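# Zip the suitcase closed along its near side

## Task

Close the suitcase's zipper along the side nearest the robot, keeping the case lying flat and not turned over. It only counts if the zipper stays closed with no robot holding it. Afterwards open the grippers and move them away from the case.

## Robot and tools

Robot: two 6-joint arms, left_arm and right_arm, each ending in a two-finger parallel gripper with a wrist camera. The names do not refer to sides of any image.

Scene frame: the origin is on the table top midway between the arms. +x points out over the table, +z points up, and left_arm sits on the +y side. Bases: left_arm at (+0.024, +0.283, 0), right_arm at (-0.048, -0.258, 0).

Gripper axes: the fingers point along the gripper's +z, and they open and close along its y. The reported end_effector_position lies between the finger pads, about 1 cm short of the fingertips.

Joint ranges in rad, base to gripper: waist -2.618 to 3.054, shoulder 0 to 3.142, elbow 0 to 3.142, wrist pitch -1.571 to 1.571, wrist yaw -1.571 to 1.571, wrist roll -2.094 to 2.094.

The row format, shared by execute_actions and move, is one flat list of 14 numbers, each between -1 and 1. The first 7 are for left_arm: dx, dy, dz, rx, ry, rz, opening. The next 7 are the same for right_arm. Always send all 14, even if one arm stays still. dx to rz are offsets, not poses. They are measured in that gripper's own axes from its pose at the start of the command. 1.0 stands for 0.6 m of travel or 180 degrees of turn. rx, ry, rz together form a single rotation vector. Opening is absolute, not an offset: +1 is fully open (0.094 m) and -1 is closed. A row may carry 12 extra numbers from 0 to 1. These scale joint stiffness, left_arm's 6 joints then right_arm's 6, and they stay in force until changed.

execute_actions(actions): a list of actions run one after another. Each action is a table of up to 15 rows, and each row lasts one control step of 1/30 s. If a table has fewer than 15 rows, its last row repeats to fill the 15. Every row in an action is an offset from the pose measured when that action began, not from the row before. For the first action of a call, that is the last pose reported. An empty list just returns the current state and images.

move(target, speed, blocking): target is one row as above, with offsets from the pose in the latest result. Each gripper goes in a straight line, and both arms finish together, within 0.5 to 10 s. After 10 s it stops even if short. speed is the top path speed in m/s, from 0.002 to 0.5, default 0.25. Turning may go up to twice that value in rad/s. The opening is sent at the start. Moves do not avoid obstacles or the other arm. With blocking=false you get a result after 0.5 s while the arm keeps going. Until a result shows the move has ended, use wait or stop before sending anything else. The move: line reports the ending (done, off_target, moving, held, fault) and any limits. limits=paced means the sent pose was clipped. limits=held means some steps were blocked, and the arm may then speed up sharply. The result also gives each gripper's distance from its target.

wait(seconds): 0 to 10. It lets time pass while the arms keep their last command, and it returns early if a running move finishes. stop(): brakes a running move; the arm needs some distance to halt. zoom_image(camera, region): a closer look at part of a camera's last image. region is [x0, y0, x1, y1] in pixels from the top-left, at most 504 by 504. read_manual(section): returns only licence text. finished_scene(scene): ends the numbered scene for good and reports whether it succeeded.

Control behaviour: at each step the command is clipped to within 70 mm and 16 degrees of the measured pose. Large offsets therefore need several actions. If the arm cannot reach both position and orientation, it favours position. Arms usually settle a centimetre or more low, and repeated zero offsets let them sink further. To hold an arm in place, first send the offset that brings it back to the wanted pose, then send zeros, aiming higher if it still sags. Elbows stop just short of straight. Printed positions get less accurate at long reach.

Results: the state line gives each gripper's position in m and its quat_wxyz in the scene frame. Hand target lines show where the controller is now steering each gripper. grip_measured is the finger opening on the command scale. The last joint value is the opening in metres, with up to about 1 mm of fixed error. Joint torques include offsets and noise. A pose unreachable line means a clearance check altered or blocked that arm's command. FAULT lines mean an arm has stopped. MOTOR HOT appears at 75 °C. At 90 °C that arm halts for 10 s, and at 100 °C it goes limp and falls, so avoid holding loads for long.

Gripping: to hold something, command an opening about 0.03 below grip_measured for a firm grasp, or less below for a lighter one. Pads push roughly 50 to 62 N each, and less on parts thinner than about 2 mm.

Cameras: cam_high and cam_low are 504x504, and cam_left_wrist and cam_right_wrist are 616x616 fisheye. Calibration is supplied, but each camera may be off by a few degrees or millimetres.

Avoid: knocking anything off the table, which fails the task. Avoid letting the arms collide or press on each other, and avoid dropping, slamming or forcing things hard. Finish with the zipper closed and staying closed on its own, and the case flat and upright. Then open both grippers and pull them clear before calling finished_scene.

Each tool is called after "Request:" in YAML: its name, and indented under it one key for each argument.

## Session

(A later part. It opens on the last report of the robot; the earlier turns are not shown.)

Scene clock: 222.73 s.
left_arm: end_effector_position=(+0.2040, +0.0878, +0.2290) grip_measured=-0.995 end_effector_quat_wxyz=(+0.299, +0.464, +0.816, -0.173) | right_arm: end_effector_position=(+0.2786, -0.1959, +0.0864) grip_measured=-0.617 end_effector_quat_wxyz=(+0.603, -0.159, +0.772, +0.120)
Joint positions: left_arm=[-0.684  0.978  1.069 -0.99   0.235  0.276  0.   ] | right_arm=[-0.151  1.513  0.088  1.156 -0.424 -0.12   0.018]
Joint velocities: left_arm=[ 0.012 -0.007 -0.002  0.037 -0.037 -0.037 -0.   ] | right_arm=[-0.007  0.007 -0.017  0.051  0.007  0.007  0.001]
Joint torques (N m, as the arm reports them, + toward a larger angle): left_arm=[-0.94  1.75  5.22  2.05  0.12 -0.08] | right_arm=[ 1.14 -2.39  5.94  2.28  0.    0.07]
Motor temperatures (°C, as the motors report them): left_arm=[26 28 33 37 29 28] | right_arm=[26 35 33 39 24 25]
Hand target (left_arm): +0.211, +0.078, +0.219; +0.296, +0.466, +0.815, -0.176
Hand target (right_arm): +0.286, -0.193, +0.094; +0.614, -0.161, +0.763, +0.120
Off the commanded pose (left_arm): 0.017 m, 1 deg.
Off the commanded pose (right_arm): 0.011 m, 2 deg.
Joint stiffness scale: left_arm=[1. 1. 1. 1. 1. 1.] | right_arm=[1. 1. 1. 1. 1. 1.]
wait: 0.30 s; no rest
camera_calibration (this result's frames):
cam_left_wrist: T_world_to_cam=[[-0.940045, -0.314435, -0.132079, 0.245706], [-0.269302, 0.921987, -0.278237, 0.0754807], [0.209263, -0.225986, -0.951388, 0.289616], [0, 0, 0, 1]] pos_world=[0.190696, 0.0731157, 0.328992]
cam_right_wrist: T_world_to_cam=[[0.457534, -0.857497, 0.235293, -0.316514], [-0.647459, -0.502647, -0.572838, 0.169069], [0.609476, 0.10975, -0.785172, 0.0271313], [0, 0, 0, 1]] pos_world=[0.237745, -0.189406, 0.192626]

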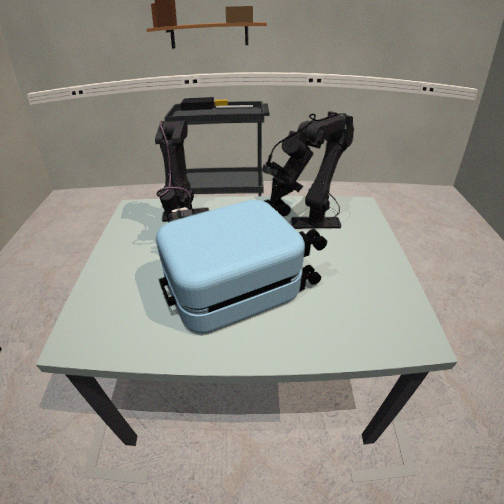

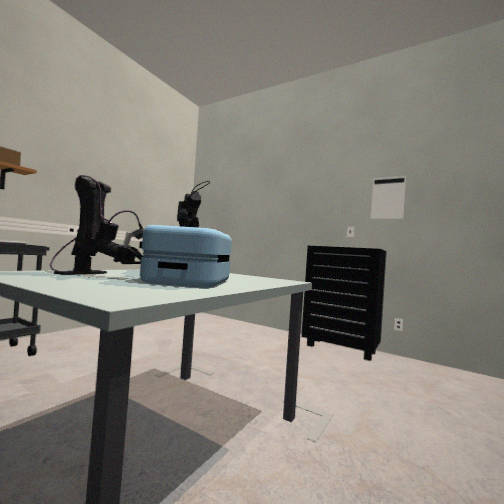

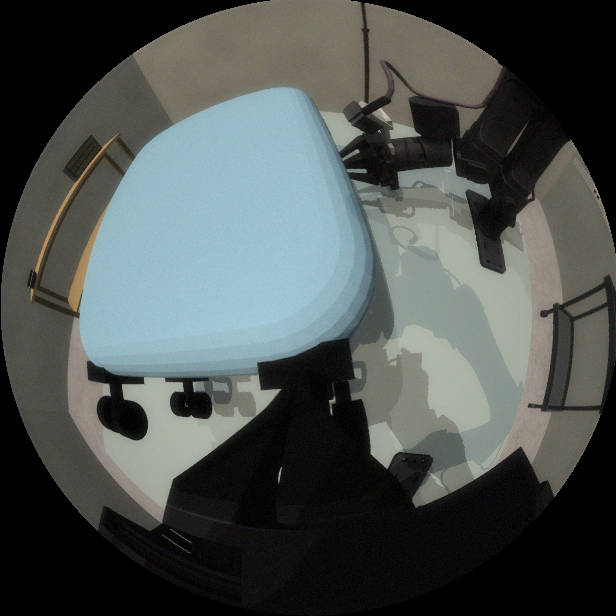

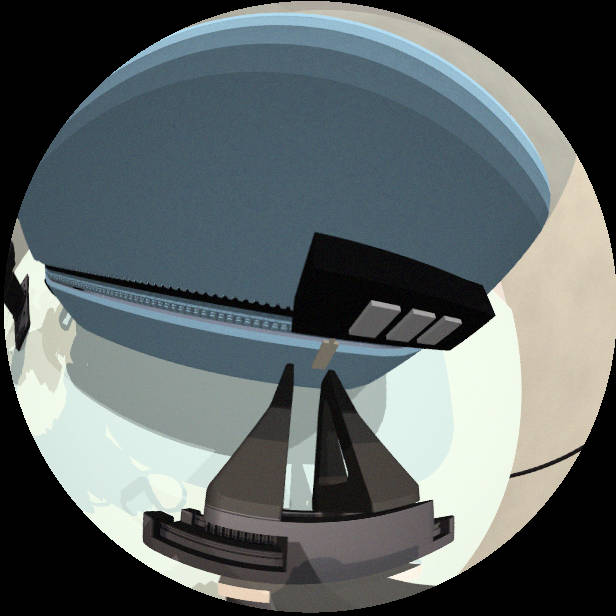

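Request:
execute_actions:
  actions:
    - [[-0.006,0,0.022,0,0,0,-1,-0.015,-0.003,0.010,0,-0.008,0,-0.62],[-0.003,0,0.017,0,0,0,-1,-0.015,-0.006,0.010,0,-0.008,0,-0.62],[0,0,0.012,0,0,0,-1,-0.015,-0.009,0.010,0,-0.008,0,-0.62],[0,0,0.012,0,0,0,-1,-0.015,-0.012,0.010,0,-0.008,0,-0.62],[0,0,0.012,0,0,0,-1,-0.015,-0.015,0.010,0,-0.008,0,-0.62],[0,0,0.012,0,0,0,-1,-0.017,-0.015,0.011,0,-0.008,0,-0.62],[0,0,0.012,0,0,0,-1,-0.019,-0.015,0.012,0,-0.008,0,-0.62],[0,0,0.012,0,0,0,-1,-0.021,-0.015,0.013,0,-0.008,0,-0.62],[0,0,0.012,0,0,0,-1,-0.023,-0.015,0.014,0,-0.008,0,-0.62],[0,0,0.012,0,0,0,-1,-0.025,-0.015,0.015,0,-0.008,0,-0.62]]

Request:
wait:
  seconds: 0.4

Request:
zoom_image:
  camera: "cam_right_wrist"
  region: [240, 290, 390, 420]

Scene clock: 236.50 s.
left_arm: end_effector_position=(+0.2048, +0.0871, +0.2292) grip_measured=-0.995 end_effector_quat_wxyz=(+0.301, +0.463, +0.816, -0.172) | right_arm: end_effector_position=(+0.2858, -0.1991, +0.0911) grip_measured=-0.617 end_effector_quat_wxyz=(+0.607, -0.156, +0.770, +0.119)
Joint positions: left_arm=[-0.687  0.978  1.068 -0.984  0.229  0.272  0.   ] | right_arm=[-0.164  1.513  0.115  1.137 -0.432 -0.118  0.018]
Joint velocities: left_arm=[-0.002  0.012 -0.007 -0.022  0.081  0.066 -0.001] | right_arm=[-0.007 -0.017  0.017  0.007 -0.007  0.007 -0.   ]
Joint torques (N m, as the arm reports them, + toward a larger angle): left_arm=[-0.48 -0.59  5.75  1.65  0.11 -0.07] | right_arm=[-0.32 -4.16  6.83  1.82 -0.24  0.05]
Motor temperatures (°C, as the motors report them): left_arm=[26 28 33 38 29 28] | right_arm=[26 35 33 40 24 25]
Hand target (left_arm): +0.206, +0.084, +0.223; +0.299, +0.464, +0.816, -0.173
Hand target (right_arm): +0.293, -0.199, +0.099; +0.613, -0.158, +0.764, +0.122
Off the commanded pose (left_arm): 0.007 m, 0 deg.
Off the commanded pose (right_arm): 0.011 m, 1 deg.
Joint stiffness scale: left_arm=[1. 1. 1. 1. 1. 1.] | right_arm=[1. 1. 1. 1. 1. 1.]
camera_calibration (this result's frames):
cam_left_wrist: T_world_to_cam=[[-0.938642, -0.316927, -0.136047, 0.247166], [-0.270344, 0.921034, -0.280377, 0.0771588], [0.214163, -0.226394, -0.9502, 0.28826], [0, 0, 0, 1]] pos_world=[0.191126, 0.0725283, 0.329164]
cam_right_wrist: T_world_to_cam=[[0.450811, -0.860891, 0.235874, -0.322516], [-0.645832, -0.49699, -0.579571, 0.176043], [0.616174, 0.108943, -0.780039, 0.0242985], [0, 0, 0, 1]] pos_world=[0.244116, -0.192807, 0.197056]

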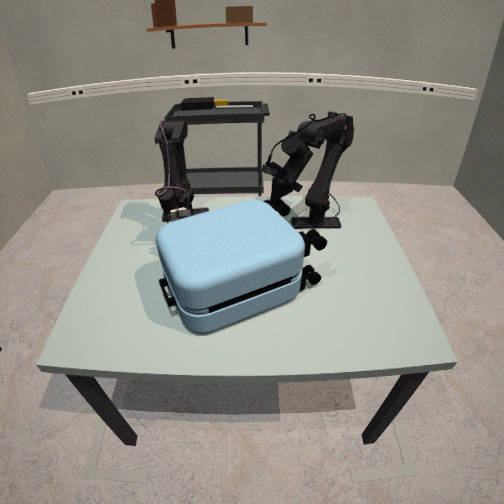

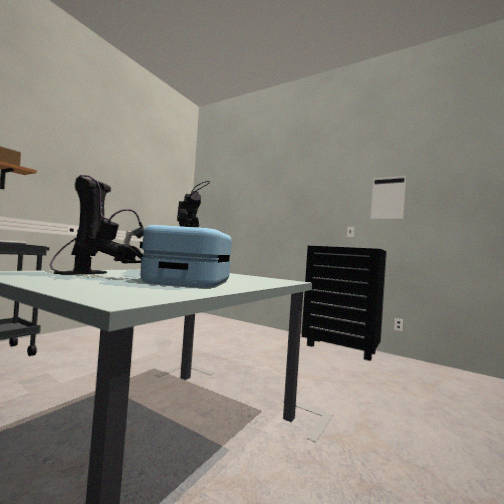

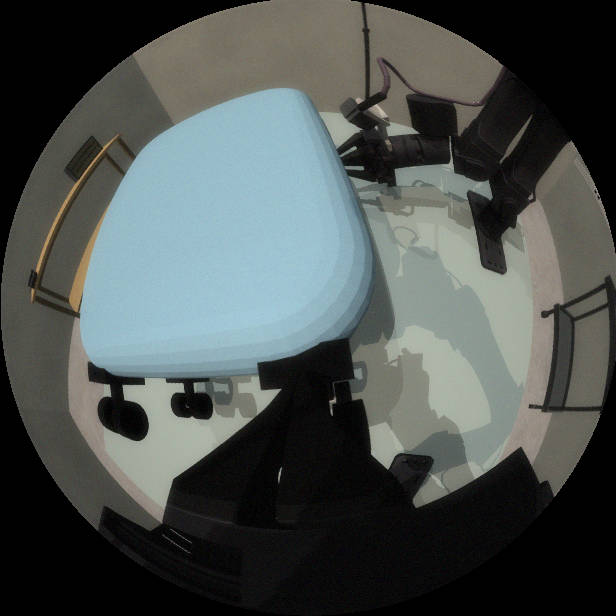

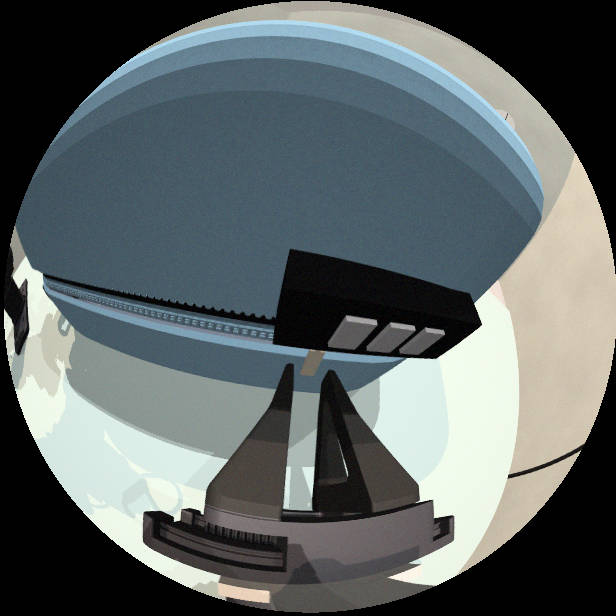

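Scene clock: 236.90 s.
left_arm: end_effector_position=(+0.2049, +0.0871, +0.2293) grip_measured=-0.995 end_effector_quat_wxyz=(+0.301, +0.463, +0.816, -0.172) | right_arm: end_effector_position=(+0.2858, -0.1991, +0.0911) grip_measured=-0.617 end_effector_quat_wxyz=(+0.607, -0.156, +0.770, +0.119)
Joint positions: left_arm=[-0.687  0.978  1.068 -0.984  0.229  0.272  0.   ] | right_arm=[-0.164  1.513  0.115  1.136 -0.432 -0.118  0.018]
Joint velocities: left_arm=[ 0.017 -0.007 -0.017 -0.11   0.037  0.022 -0.001] | right_arm=[-0.007 -0.017 -0.002  0.007  0.022  0.007 -0.001]
Joint torques (N m, as the arm reports them, + toward a larger angle): left_arm=[-0.45 -0.68  5.74  1.67  0.11 -0.09] | right_arm=[-0.43 -4.22  6.85  1.81 -0.24  0.04]
Motor temperatures (°C, as the motors report them): left_arm=[26 28 33 38 29 28] | right_arm=[26 35 33 40 24 25]
Hand target (left_arm): +0.206, +0.084, +0.223; +0.299, +0.464, +0.816, -0.173
Hand target (right_arm): +0.293, -0.199, +0.099; +0.613, -0.158, +0.764, +0.122
Off the commanded pose (left_arm): 0.007 m, 0 deg.
Off the commanded pose (right_arm): 0.011 m, 1 deg.
Joint stiffness scale: left_arm=[1. 1. 1. 1. 1. 1.] | right_arm=[1. 1. 1. 1. 1. 1.]
wait: 0.40 s; at rest by 0.17 s
camera_calibration (this result's frames):
cam_left_wrist: T_world_to_cam=[[-0.938601, -0.31696, -0.136249, 0.247254], [-0.270261, 0.920966, -0.280678, 0.0772901], [0.214445, -0.226622, -0.950082, 0.288228], [0, 0, 0, 1]] pos_world=[0.191152, 0.0725066, 0.329222]
cam_right_wrist: T_world_to_cam=[[0.450901, -0.860895, 0.235685, -0.322546], [-0.646052, -0.496978, -0.579335, 0.1761], [0.615877, 0.108958, -0.780271, 0.0243314], [0, 0, 0, 1]] pos_world=[0.244221, -0.192812, 0.197025]

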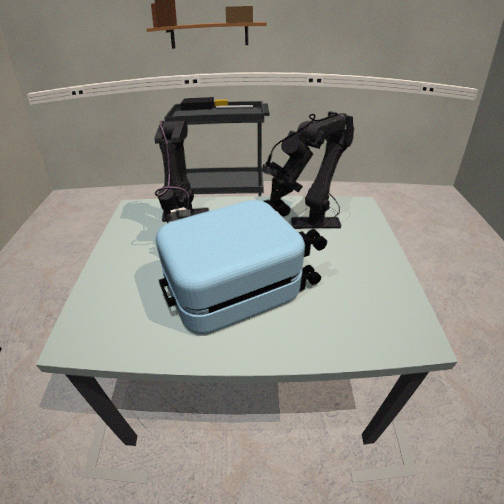

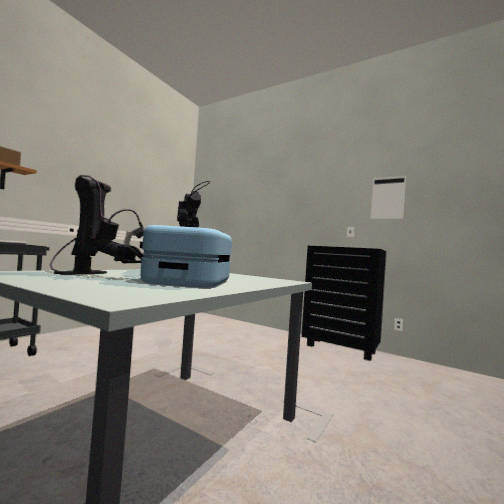

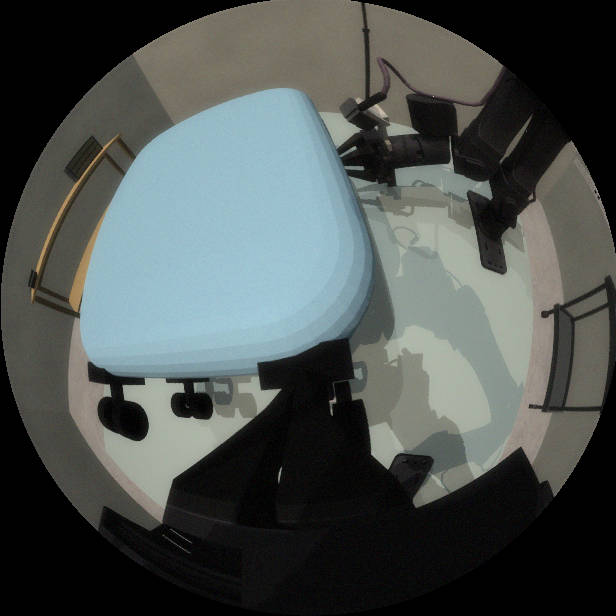

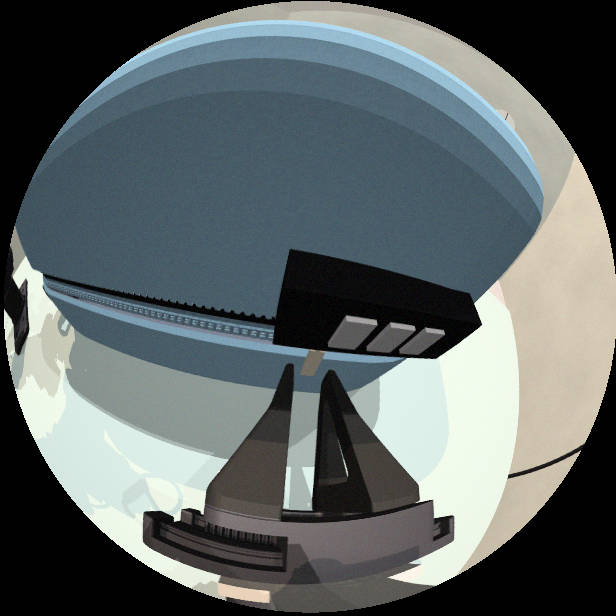

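Region (240, 290, 390, 420) of cam_right_wrist's 616x616 image, scaled by 3.360, with more detail than that image has; it fills the top 437 rows of this view, and the rest is white.

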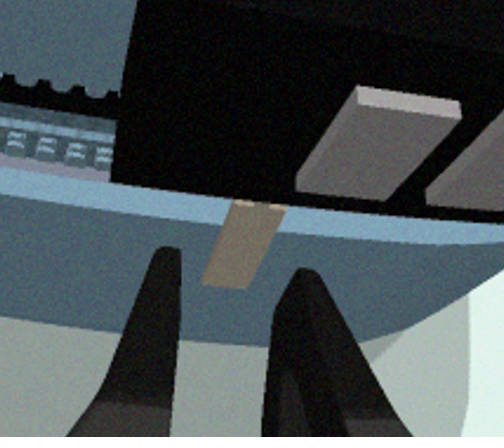

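Request:
execute_actions:
  actions:
    - [[0,0,0.010,0,0,0,-1,-0.016,-0.005,0.009,0,-0.006,0,-0.62],[0,0,0.010,0,0,0,-1,-0.017,-0.005,0.010,0,-0.006,0,-0.62],[0,0,0.010,0,0,0,-1,-0.017,-0.005,0.012,0,-0.006,0,-0.62],[0,0,0.010,0,0,0,-1,-0.018,-0.005,0.013,0,-0.006,0,-0.62],[0,0,0.010,0,0,0,-1,-0.019,-0.005,0.015,0,-0.006,0,-0.62],[0,0,0.010,0,0,0,-1,-0.020,-0.005,0.016,0,-0.006,0,-0.62],[0,0,0.010,0,0,0,-1,-0.021,-0.005,0.018,0,-0.006,0,-0.62],[0,0,0.010,0,0,0,-1,-0.021,-0.005,0.019,0,-0.006,0,-0.62]]

Request:
zoom_image:
  camera: "cam_right_wrist"
  region: [240, 290, 390, 420]

Scene clock: 249.77 s.
left_arm: end_effector_position=(+0.2061, +0.0861, +0.2296) grip_measured=-0.995 end_effector_quat_wxyz=(+0.305, +0.462, +0.815, -0.173) | right_arm: end_effector_position=(+0.2897, -0.1996, +0.0914) grip_measured=-0.617 end_effector_quat_wxyz=(+0.604, -0.153, +0.773, +0.121)
Joint positions: left_arm=[-0.687  0.978  1.065 -0.974  0.229  0.271  0.   ] | right_arm=[-0.164  1.513  0.134  1.111 -0.431 -0.112  0.018]
Joint velocities: left_arm=[ 0.002 -0.012 -0.017 -0.081  0.007 -0.051 -0.001] | right_arm=[-0.012 -0.012  0.017 -0.007  0.051  0.007 -0.   ]
Joint torques (N m, as the arm reports them, + toward a larger angle): left_arm=[-0.54 -0.82  6.29  1.59  0.06 -0.07] | right_arm=[ 1.54 -3.37  7.21  2.06  0.06  0.07]
Motor temperatures (°C, as the motors report them): left_arm=[26 27 33 37 29 28] | right_arm=[26 35 33 39 24 25]
Hand target (left_arm): +0.207, +0.084, +0.225; +0.301, +0.463, +0.816, -0.173
Hand target (right_arm): +0.299, -0.196, +0.101; +0.614, -0.155, +0.764, +0.121
Off the commanded pose (left_arm): 0.005 m, 0 deg.
Off the commanded pose (right_arm): 0.014 m, 2 deg.
Joint stiffness scale: left_arm=[1. 1. 1. 1. 1. 1.] | right_arm=[1. 1. 1. 1. 1. 1.]
camera_calibration (this result's frames):
cam_left_wrist: T_world_to_cam=[[-0.937741, -0.318131, -0.13941, 0.248772], [-0.269399, 0.919516, -0.286207, 0.0798216], [0.219241, -0.230831, -0.947972, 0.286946], [0, 0, 0, 1]] pos_world=[0.191877, 0.0719807, 0.329543]
cam_right_wrist: T_world_to_cam=[[0.450495, -0.86347, 0.226877, -0.324353], [-0.652785, -0.49194, -0.576079, 0.181233], [0.609037, 0.111419, -0.785277, 0.0251701], [0, 0, 0, 1]] pos_world=[0.249096, -0.193718, 0.197758]

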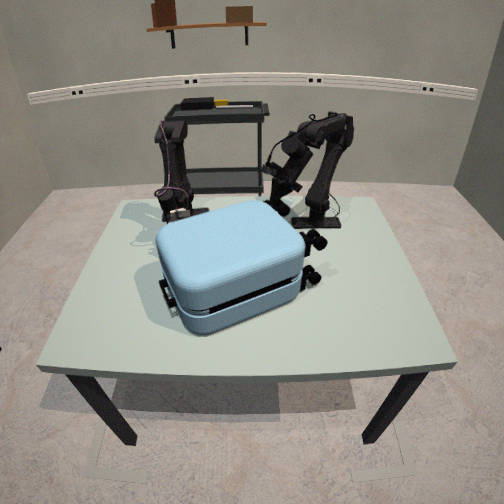

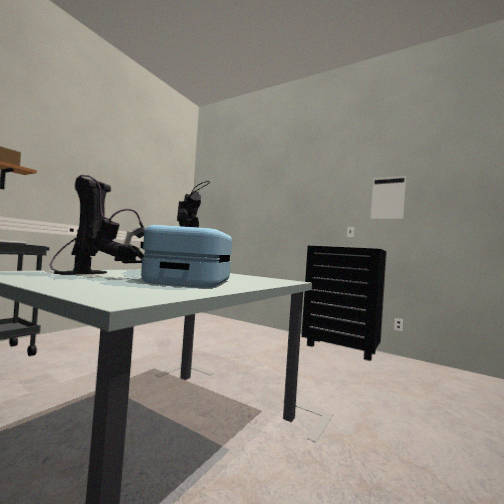

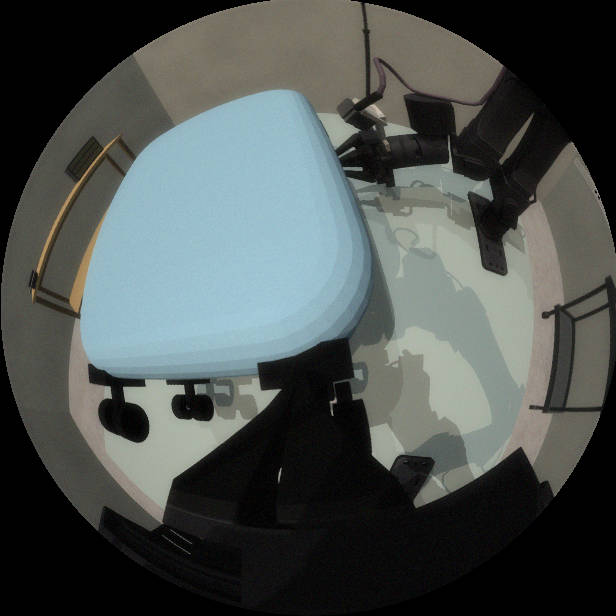

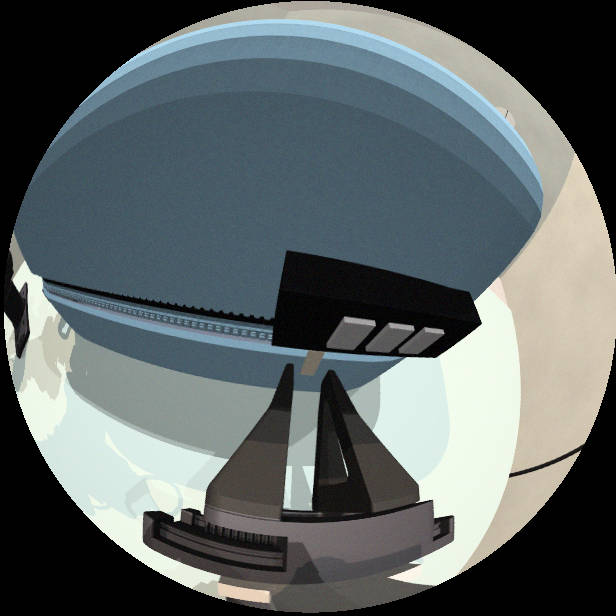

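Region (240, 290, 390, 420) of cam_right_wrist's 616x616 image, scaled by 3.360, with more detail than that image has; it fills the top 437 rows of this view, and the rest is white.

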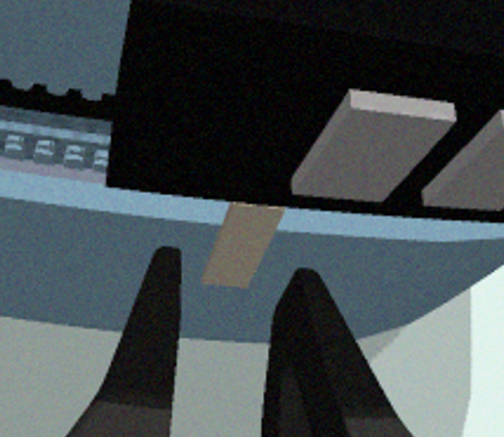

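Request:
execute_actions:
  actions:
    - [[0,0,0.010,0,0,0,-1,-0.013,-0.002,0.006,0,-0.004,0,-0.66],[0,0,0.010,0,0,0,-1,-0.013,-0.002,0.006,0,-0.004,0,-0.69],[0,0,0.010,0,0,0,-1,-0.013,-0.002,0.006,0,-0.004,0,-0.72],[0,0,0.010,0,0,0,-1,-0.013,-0.002,0.006,0,-0.004,0,-0.75],[0,0,0.010,0,0,0,-1,-0.013,-0.002,0.006,0,-0.004,0,-0.78],[0,0,0.010,0,0,0,-1,-0.013,-0.002,0.006,0,-0.004,0,-0.81],[0,0,0.010,0,0,0,-1,-0.013,-0.002,0.006,0,-0.004,0,-0.84],[0,0,0.010,0,0,0,-1,-0.013,-0.002,0.006,0,-0.004,0,-0.87],[0,0,0.010,0,0,0,-1,-0.013,-0.002,0.006,0,-0.004,0,-0.90],[0,0,0.010,0,0,0,-1,-0.013,-0.002,0.006,0,-0.004,0,-0.93],[0,0,0.010,0,0,0,-1,-0.013,-0.002,0.006,0,-0.004,0,-0.96],[0,0,0.010,0,0,0,-1,-0.013,-0.002,0.006,0,-0.004,0,-1]]

Request:
zoom_image:
  camera: "cam_right_wrist"
  region: [240, 290, 390, 420]

Scene clock: 256.90 s.
left_arm: end_effector_position=(+0.2062, +0.0861, +0.2297) grip_measured=-0.995 end_effector_quat_wxyz=(+0.305, +0.462, +0.815, -0.173) | right_arm: end_effector_position=(+0.2888, -0.1996, +0.0882) grip_measured=-0.946 end_effector_quat_wxyz=(+0.599, -0.151, +0.777, +0.123)
Joint positions: left_arm=[-0.687  0.978  1.065 -0.973  0.229  0.271  0.   ] | right_arm=[-0.164  1.513  0.134  1.097 -0.431 -0.111  0.003]
Joint velocities: left_arm=[-0.022 -0.007 -0.002 -0.007  0.007  0.007  0.   ] | right_arm=[-0.002 -0.002 -0.007  0.081 -0.022  0.007  0.001]
Joint torques (N m, as the arm reports them, + toward a larger angle): left_arm=[-0.53 -0.78  6.03  1.69  0.05 -0.1 ] | right_arm=[ 0.53 -4.96  6.04  1.94 -0.06  0.07]
Motor temperatures (°C, as the motors report them): left_arm=[26 27 33 37 28 28] | right_arm=[26 35 33 39 24 25]
Hand target (left_arm): +0.208, +0.083, +0.225; +0.304, +0.462, +0.815, -0.173
Hand target (right_arm): +0.295, -0.199, +0.098; +0.609, -0.152, +0.769, +0.122
Off the commanded pose (left_arm): 0.006 m, 0 deg.
Off the commanded pose (right_arm): 0.012 m, 2 deg.
Joint stiffness scale: left_arm=[1. 1. 1. 1. 1. 1.] | right_arm=[1. 1. 1. 1. 1. 1.]
camera_calibration (this result's frames):
cam_left_wrist: T_world_to_cam=[[-0.937638, -0.318452, -0.13937, 0.248815], [-0.26964, 0.919333, -0.286567, 0.0800435], [0.219385, -0.231117, -0.947869, 0.28695], [0, 0, 0, 1]] pos_world=[0.191929, 0.0719681, 0.329606]
cam_right_wrist: T_world_to_cam=[[0.453487, -0.863989, 0.218797, -0.323449], [-0.661226, -0.49075, -0.567401, 0.180765], [0.597603, 0.112634, -0.793841, 0.0275325], [0, 0, 0, 1]] pos_world=[0.249753, -0.193847, 0.195192]

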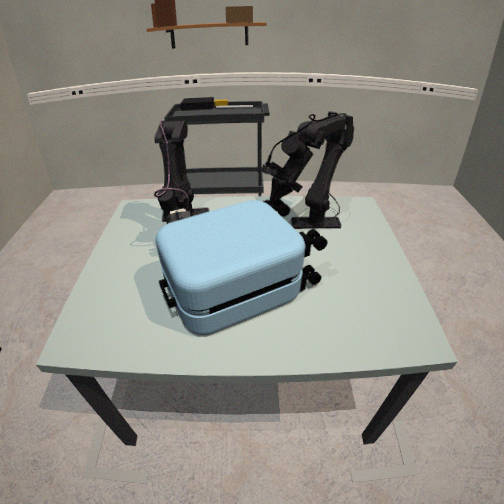

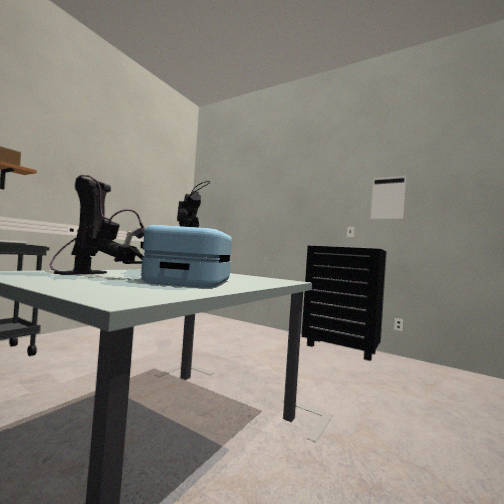

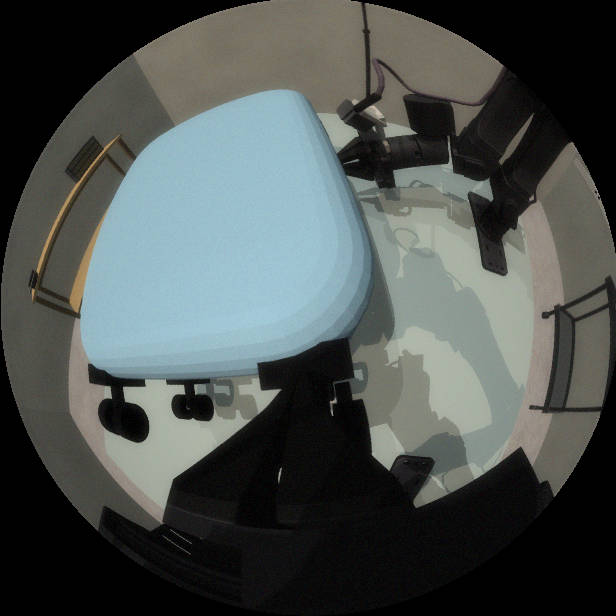

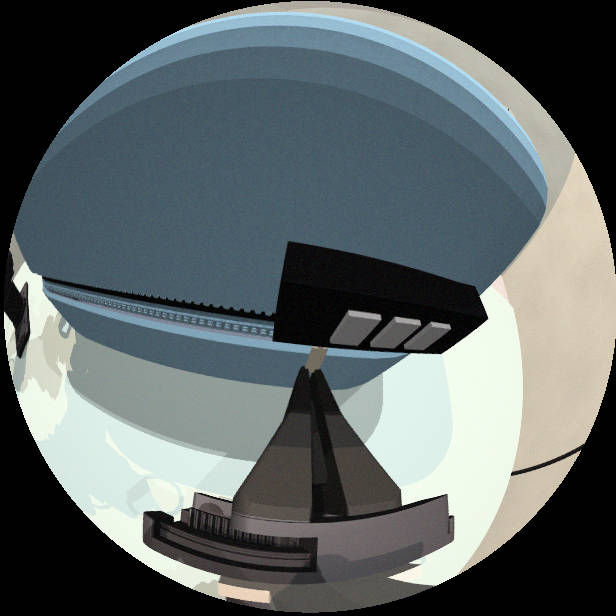

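Region (240, 290, 390, 420) of cam_right_wrist's 616x616 image, scaled by 3.360, with more detail than that image has; it fills the top 437 rows of this view, and the rest is white.

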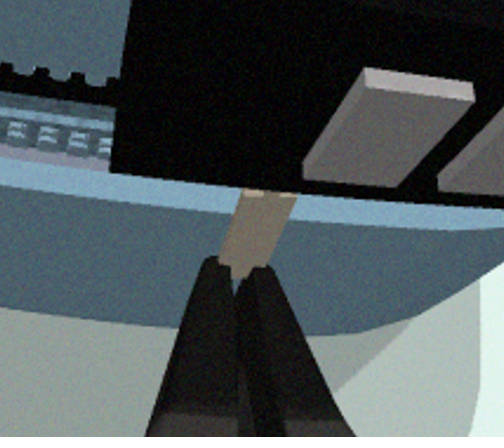

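Request:
execute_actions:
  actions:
    - [[0,0,0.010,0,0,0,-1,-0.016,-0.002,0.004,0,-0.008,0,-0.85],[0,0,0.010,0,0,0,-1,-0.016,-0.002,0.002,0,-0.008,0,-0.75],[0,0,0.010,0,0,0,-1,-0.016,-0.002,0.000,0,-0.008,0,-0.62],[0,0,0.010,0,0,0,-1,-0.016,-0.002,-0.002,0,-0.008,0,-0.62],[0,0,0.010,0,0,0,-1,-0.018,-0.002,-0.002,0,-0.010,0,-0.62],[0,0,0.010,0,0,0,-1,-0.020,-0.002,-0.002,0,-0.012,0,-0.62],[0,0,0.010,0,0,0,-1,-0.023,-0.002,-0.002,0,-0.014,0,-0.62],[0,0,0.010,0,0,0,-1,-0.026,-0.002,-0.002,0,-0.016,0,-0.62],[0,0,0.010,0,0,0,-1,-0.029,-0.002,-0.002,0,-0.018,0,-0.62],[0,0,0.010,0,0,0,-1,-0.032,-0.002,-0.002,0,-0.021,0,-0.62],[0,0,0.010,0,0,0,-1,-0.035,-0.002,-0.002,0,-0.024,0,-0.62]]

Request:
wait:
  seconds: 0.4

Request:
zoom_image:
  camera: "cam_right_wrist"
  region: [240, 290, 390, 420]

Scene clock: 266.80 s.
left_arm: end_effector_position=(+0.2062, +0.0861, +0.2297) grip_measured=-0.995 end_effector_quat_wxyz=(+0.305, +0.462, +0.815, -0.173) | right_arm: end_effector_position=(+0.2896, -0.1996, +0.0910) grip_measured=-0.623 end_effector_quat_wxyz=(+0.602, -0.144, +0.775, +0.128)
Joint positions: left_arm=[-0.687  0.978  1.065 -0.973  0.229  0.27   0.   ] | right_arm=[-0.164  1.513  0.134  1.11  -0.431 -0.09   0.018]
Joint velocities: left_arm=[ 0.002  0.017 -0.002  0.007 -0.051 -0.051 -0.   ] | right_arm=[ 0.002  0.002  0.007  0.037 -0.022 -0.007 -0.001]
Joint torques (N m, as the arm reports them, + toward a larger angle): left_arm=[-0.53 -0.8   6.04  1.71  0.05 -0.08] | right_arm=[-0.22 -5.32  4.16  2.58 -0.23  0.08]
Motor temperatures (°C, as the motors report them): left_arm=[26 27 33 37 28 28] | right_arm=[26 35 33 39 24 25]
Hand target (left_arm): +0.208, +0.083, +0.225; +0.305, +0.462, +0.815, -0.173
Hand target (right_arm): +0.293, -0.199, +0.109; +0.627, -0.147, +0.754, +0.129
Off the commanded pose (left_arm): 0.006 m, 0 deg.
Off the commanded pose (right_arm): 0.018 m, 4 deg.
Joint stiffness scale: left_arm=[1. 1. 1. 1. 1. 1.] | right_arm=[1. 1. 1. 1. 1. 1.]
camera_calibration (this result's frames):
cam_left_wrist: T_world_to_cam=[[-0.937514, -0.319027, -0.138885, 0.248728], [-0.270292, 0.919104, -0.286687, 0.0802252], [0.219111, -0.231234, -0.947904, 0.287025], [0, 0, 0, 1]] pos_world=[0.19198, 0.0719855, 0.329616]
cam_right_wrist: T_world_to_cam=[[0.448016, -0.870064, 0.205599, -0.322889], [-0.660881, -0.477182, -0.579253, 0.186556], [0.602095, 0.123638, -0.788793, 0.0297282], [0, 0, 0, 1]] pos_world=[0.250051, -0.195588, 0.197898]

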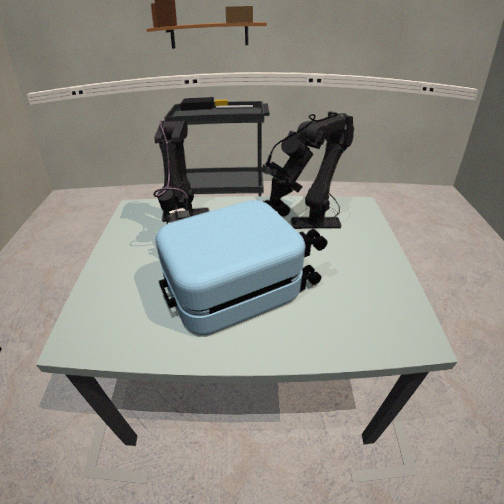

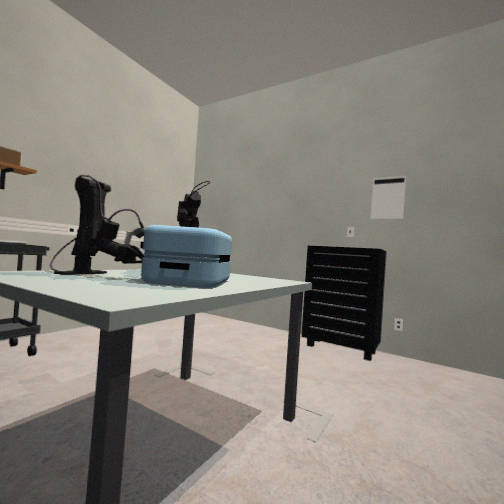

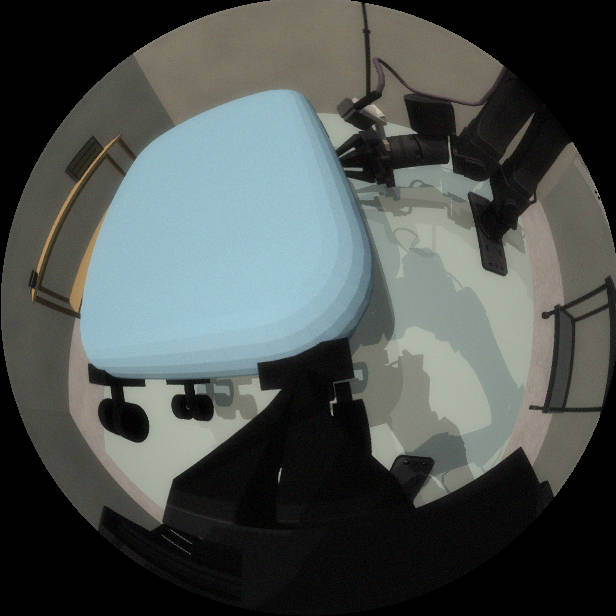

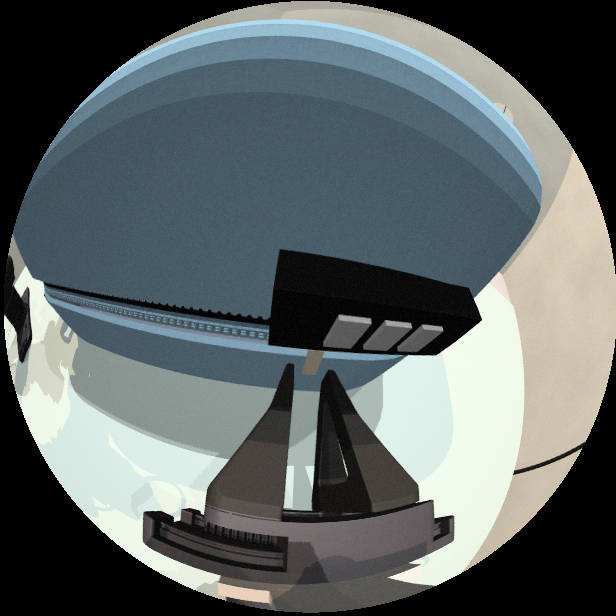

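Scene clock: 267.20 s.
left_arm: end_effector_position=(+0.2062, +0.0861, +0.2297) grip_measured=-0.995 end_effector_quat_wxyz=(+0.305, +0.462, +0.815, -0.173) | right_arm: end_effector_position=(+0.2896, -0.1996, +0.0910) grip_measured=-0.623 end_effector_quat_wxyz=(+0.602, -0.143, +0.775, +0.129)
Joint positions: left_arm=[-0.687  0.978  1.065 -0.973  0.229  0.27   0.   ] | right_arm=[-0.164  1.513  0.134  1.11  -0.431 -0.086  0.018]
Joint velocities: left_arm=[-0.017 -0.012 -0.012 -0.066 -0.066  0.007 -0.   ] | right_arm=[ 0.012 -0.012 -0.012  0.066  0.037  0.007 -0.001]
Joint torques (N m, as the arm reports them, + toward a larger angle): left_arm=[-0.52 -0.7   6.06  1.7   0.06 -0.12] | right_arm=[-0.22 -5.3   4.22  2.57 -0.24  0.08]
Motor temperatures (°C, as the motors report them): left_arm=[26 27 33 37 28 28] | right_arm=[26 35 33 39 24 25]
Hand target (left_arm): +0.208, +0.083, +0.225; +0.305, +0.462, +0.815, -0.173
Hand target (right_arm): +0.293, -0.199, +0.109; +0.627, -0.147, +0.754, +0.129
Off the commanded pose (left_arm): 0.006 m, 0 deg.
Off the commanded pose (right_arm): 0.018 m, 4 deg.
Joint stiffness scale: left_arm=[1. 1. 1. 1. 1. 1.] | right_arm=[1. 1. 1. 1. 1. 1.]
wait: 0.40 s; at rest by 0.17 s
camera_calibration (this result's frames):
cam_left_wrist: T_world_to_cam=[[-0.937514, -0.319027, -0.138885, 0.248728], [-0.270292, 0.919104, -0.286687, 0.0802252], [0.219111, -0.231234, -0.947904, 0.287025], [0, 0, 0, 1]] pos_world=[0.19198, 0.0719855, 0.329616]
cam_right_wrist: T_world_to_cam=[[0.447447, -0.871285, 0.201627, -0.322607], [-0.662268, -0.474329, -0.580011, 0.187596], [0.600992, 0.125993, -0.789262, 0.0305605], [0, 0, 0, 1]] pos_world=[0.250222, -0.19595, 0.197974]

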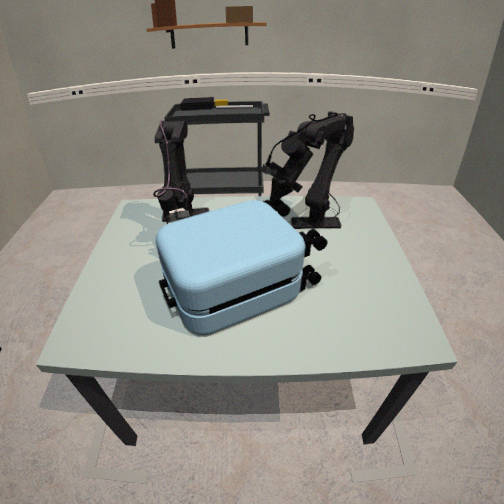

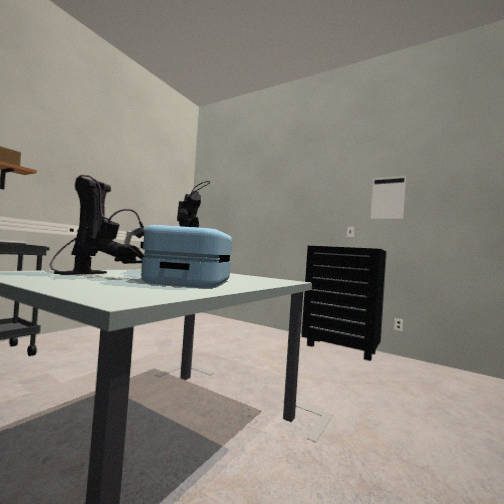

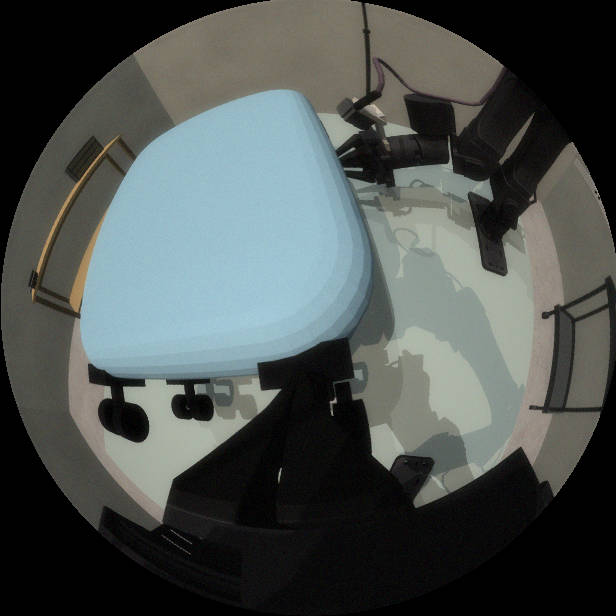

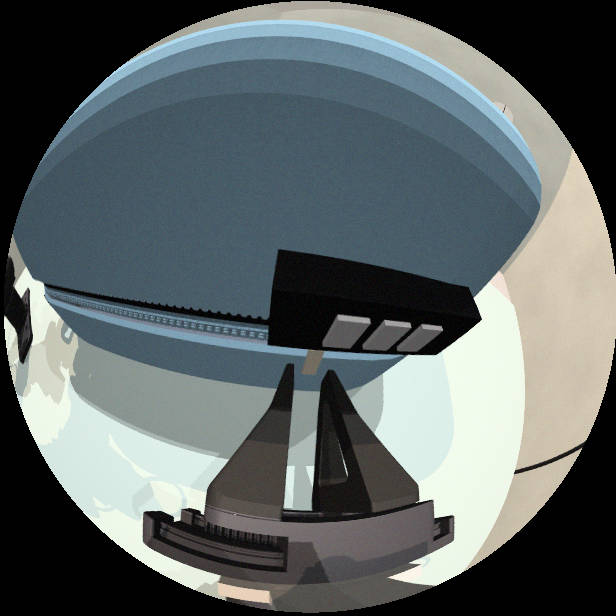

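Region (240, 290, 390, 420) of cam_right_wrist's 616x616 image, scaled by 3.360, with more detail than that image has; it fills the top 437 rows of this view, and the rest is white.

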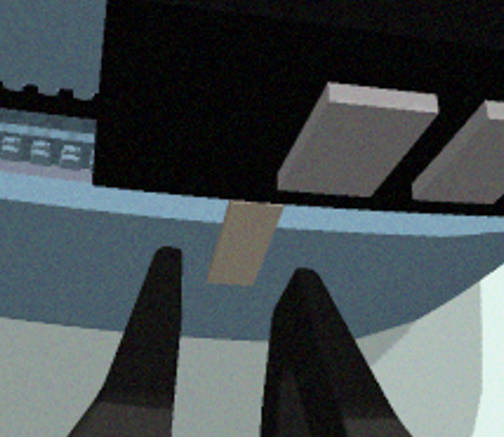

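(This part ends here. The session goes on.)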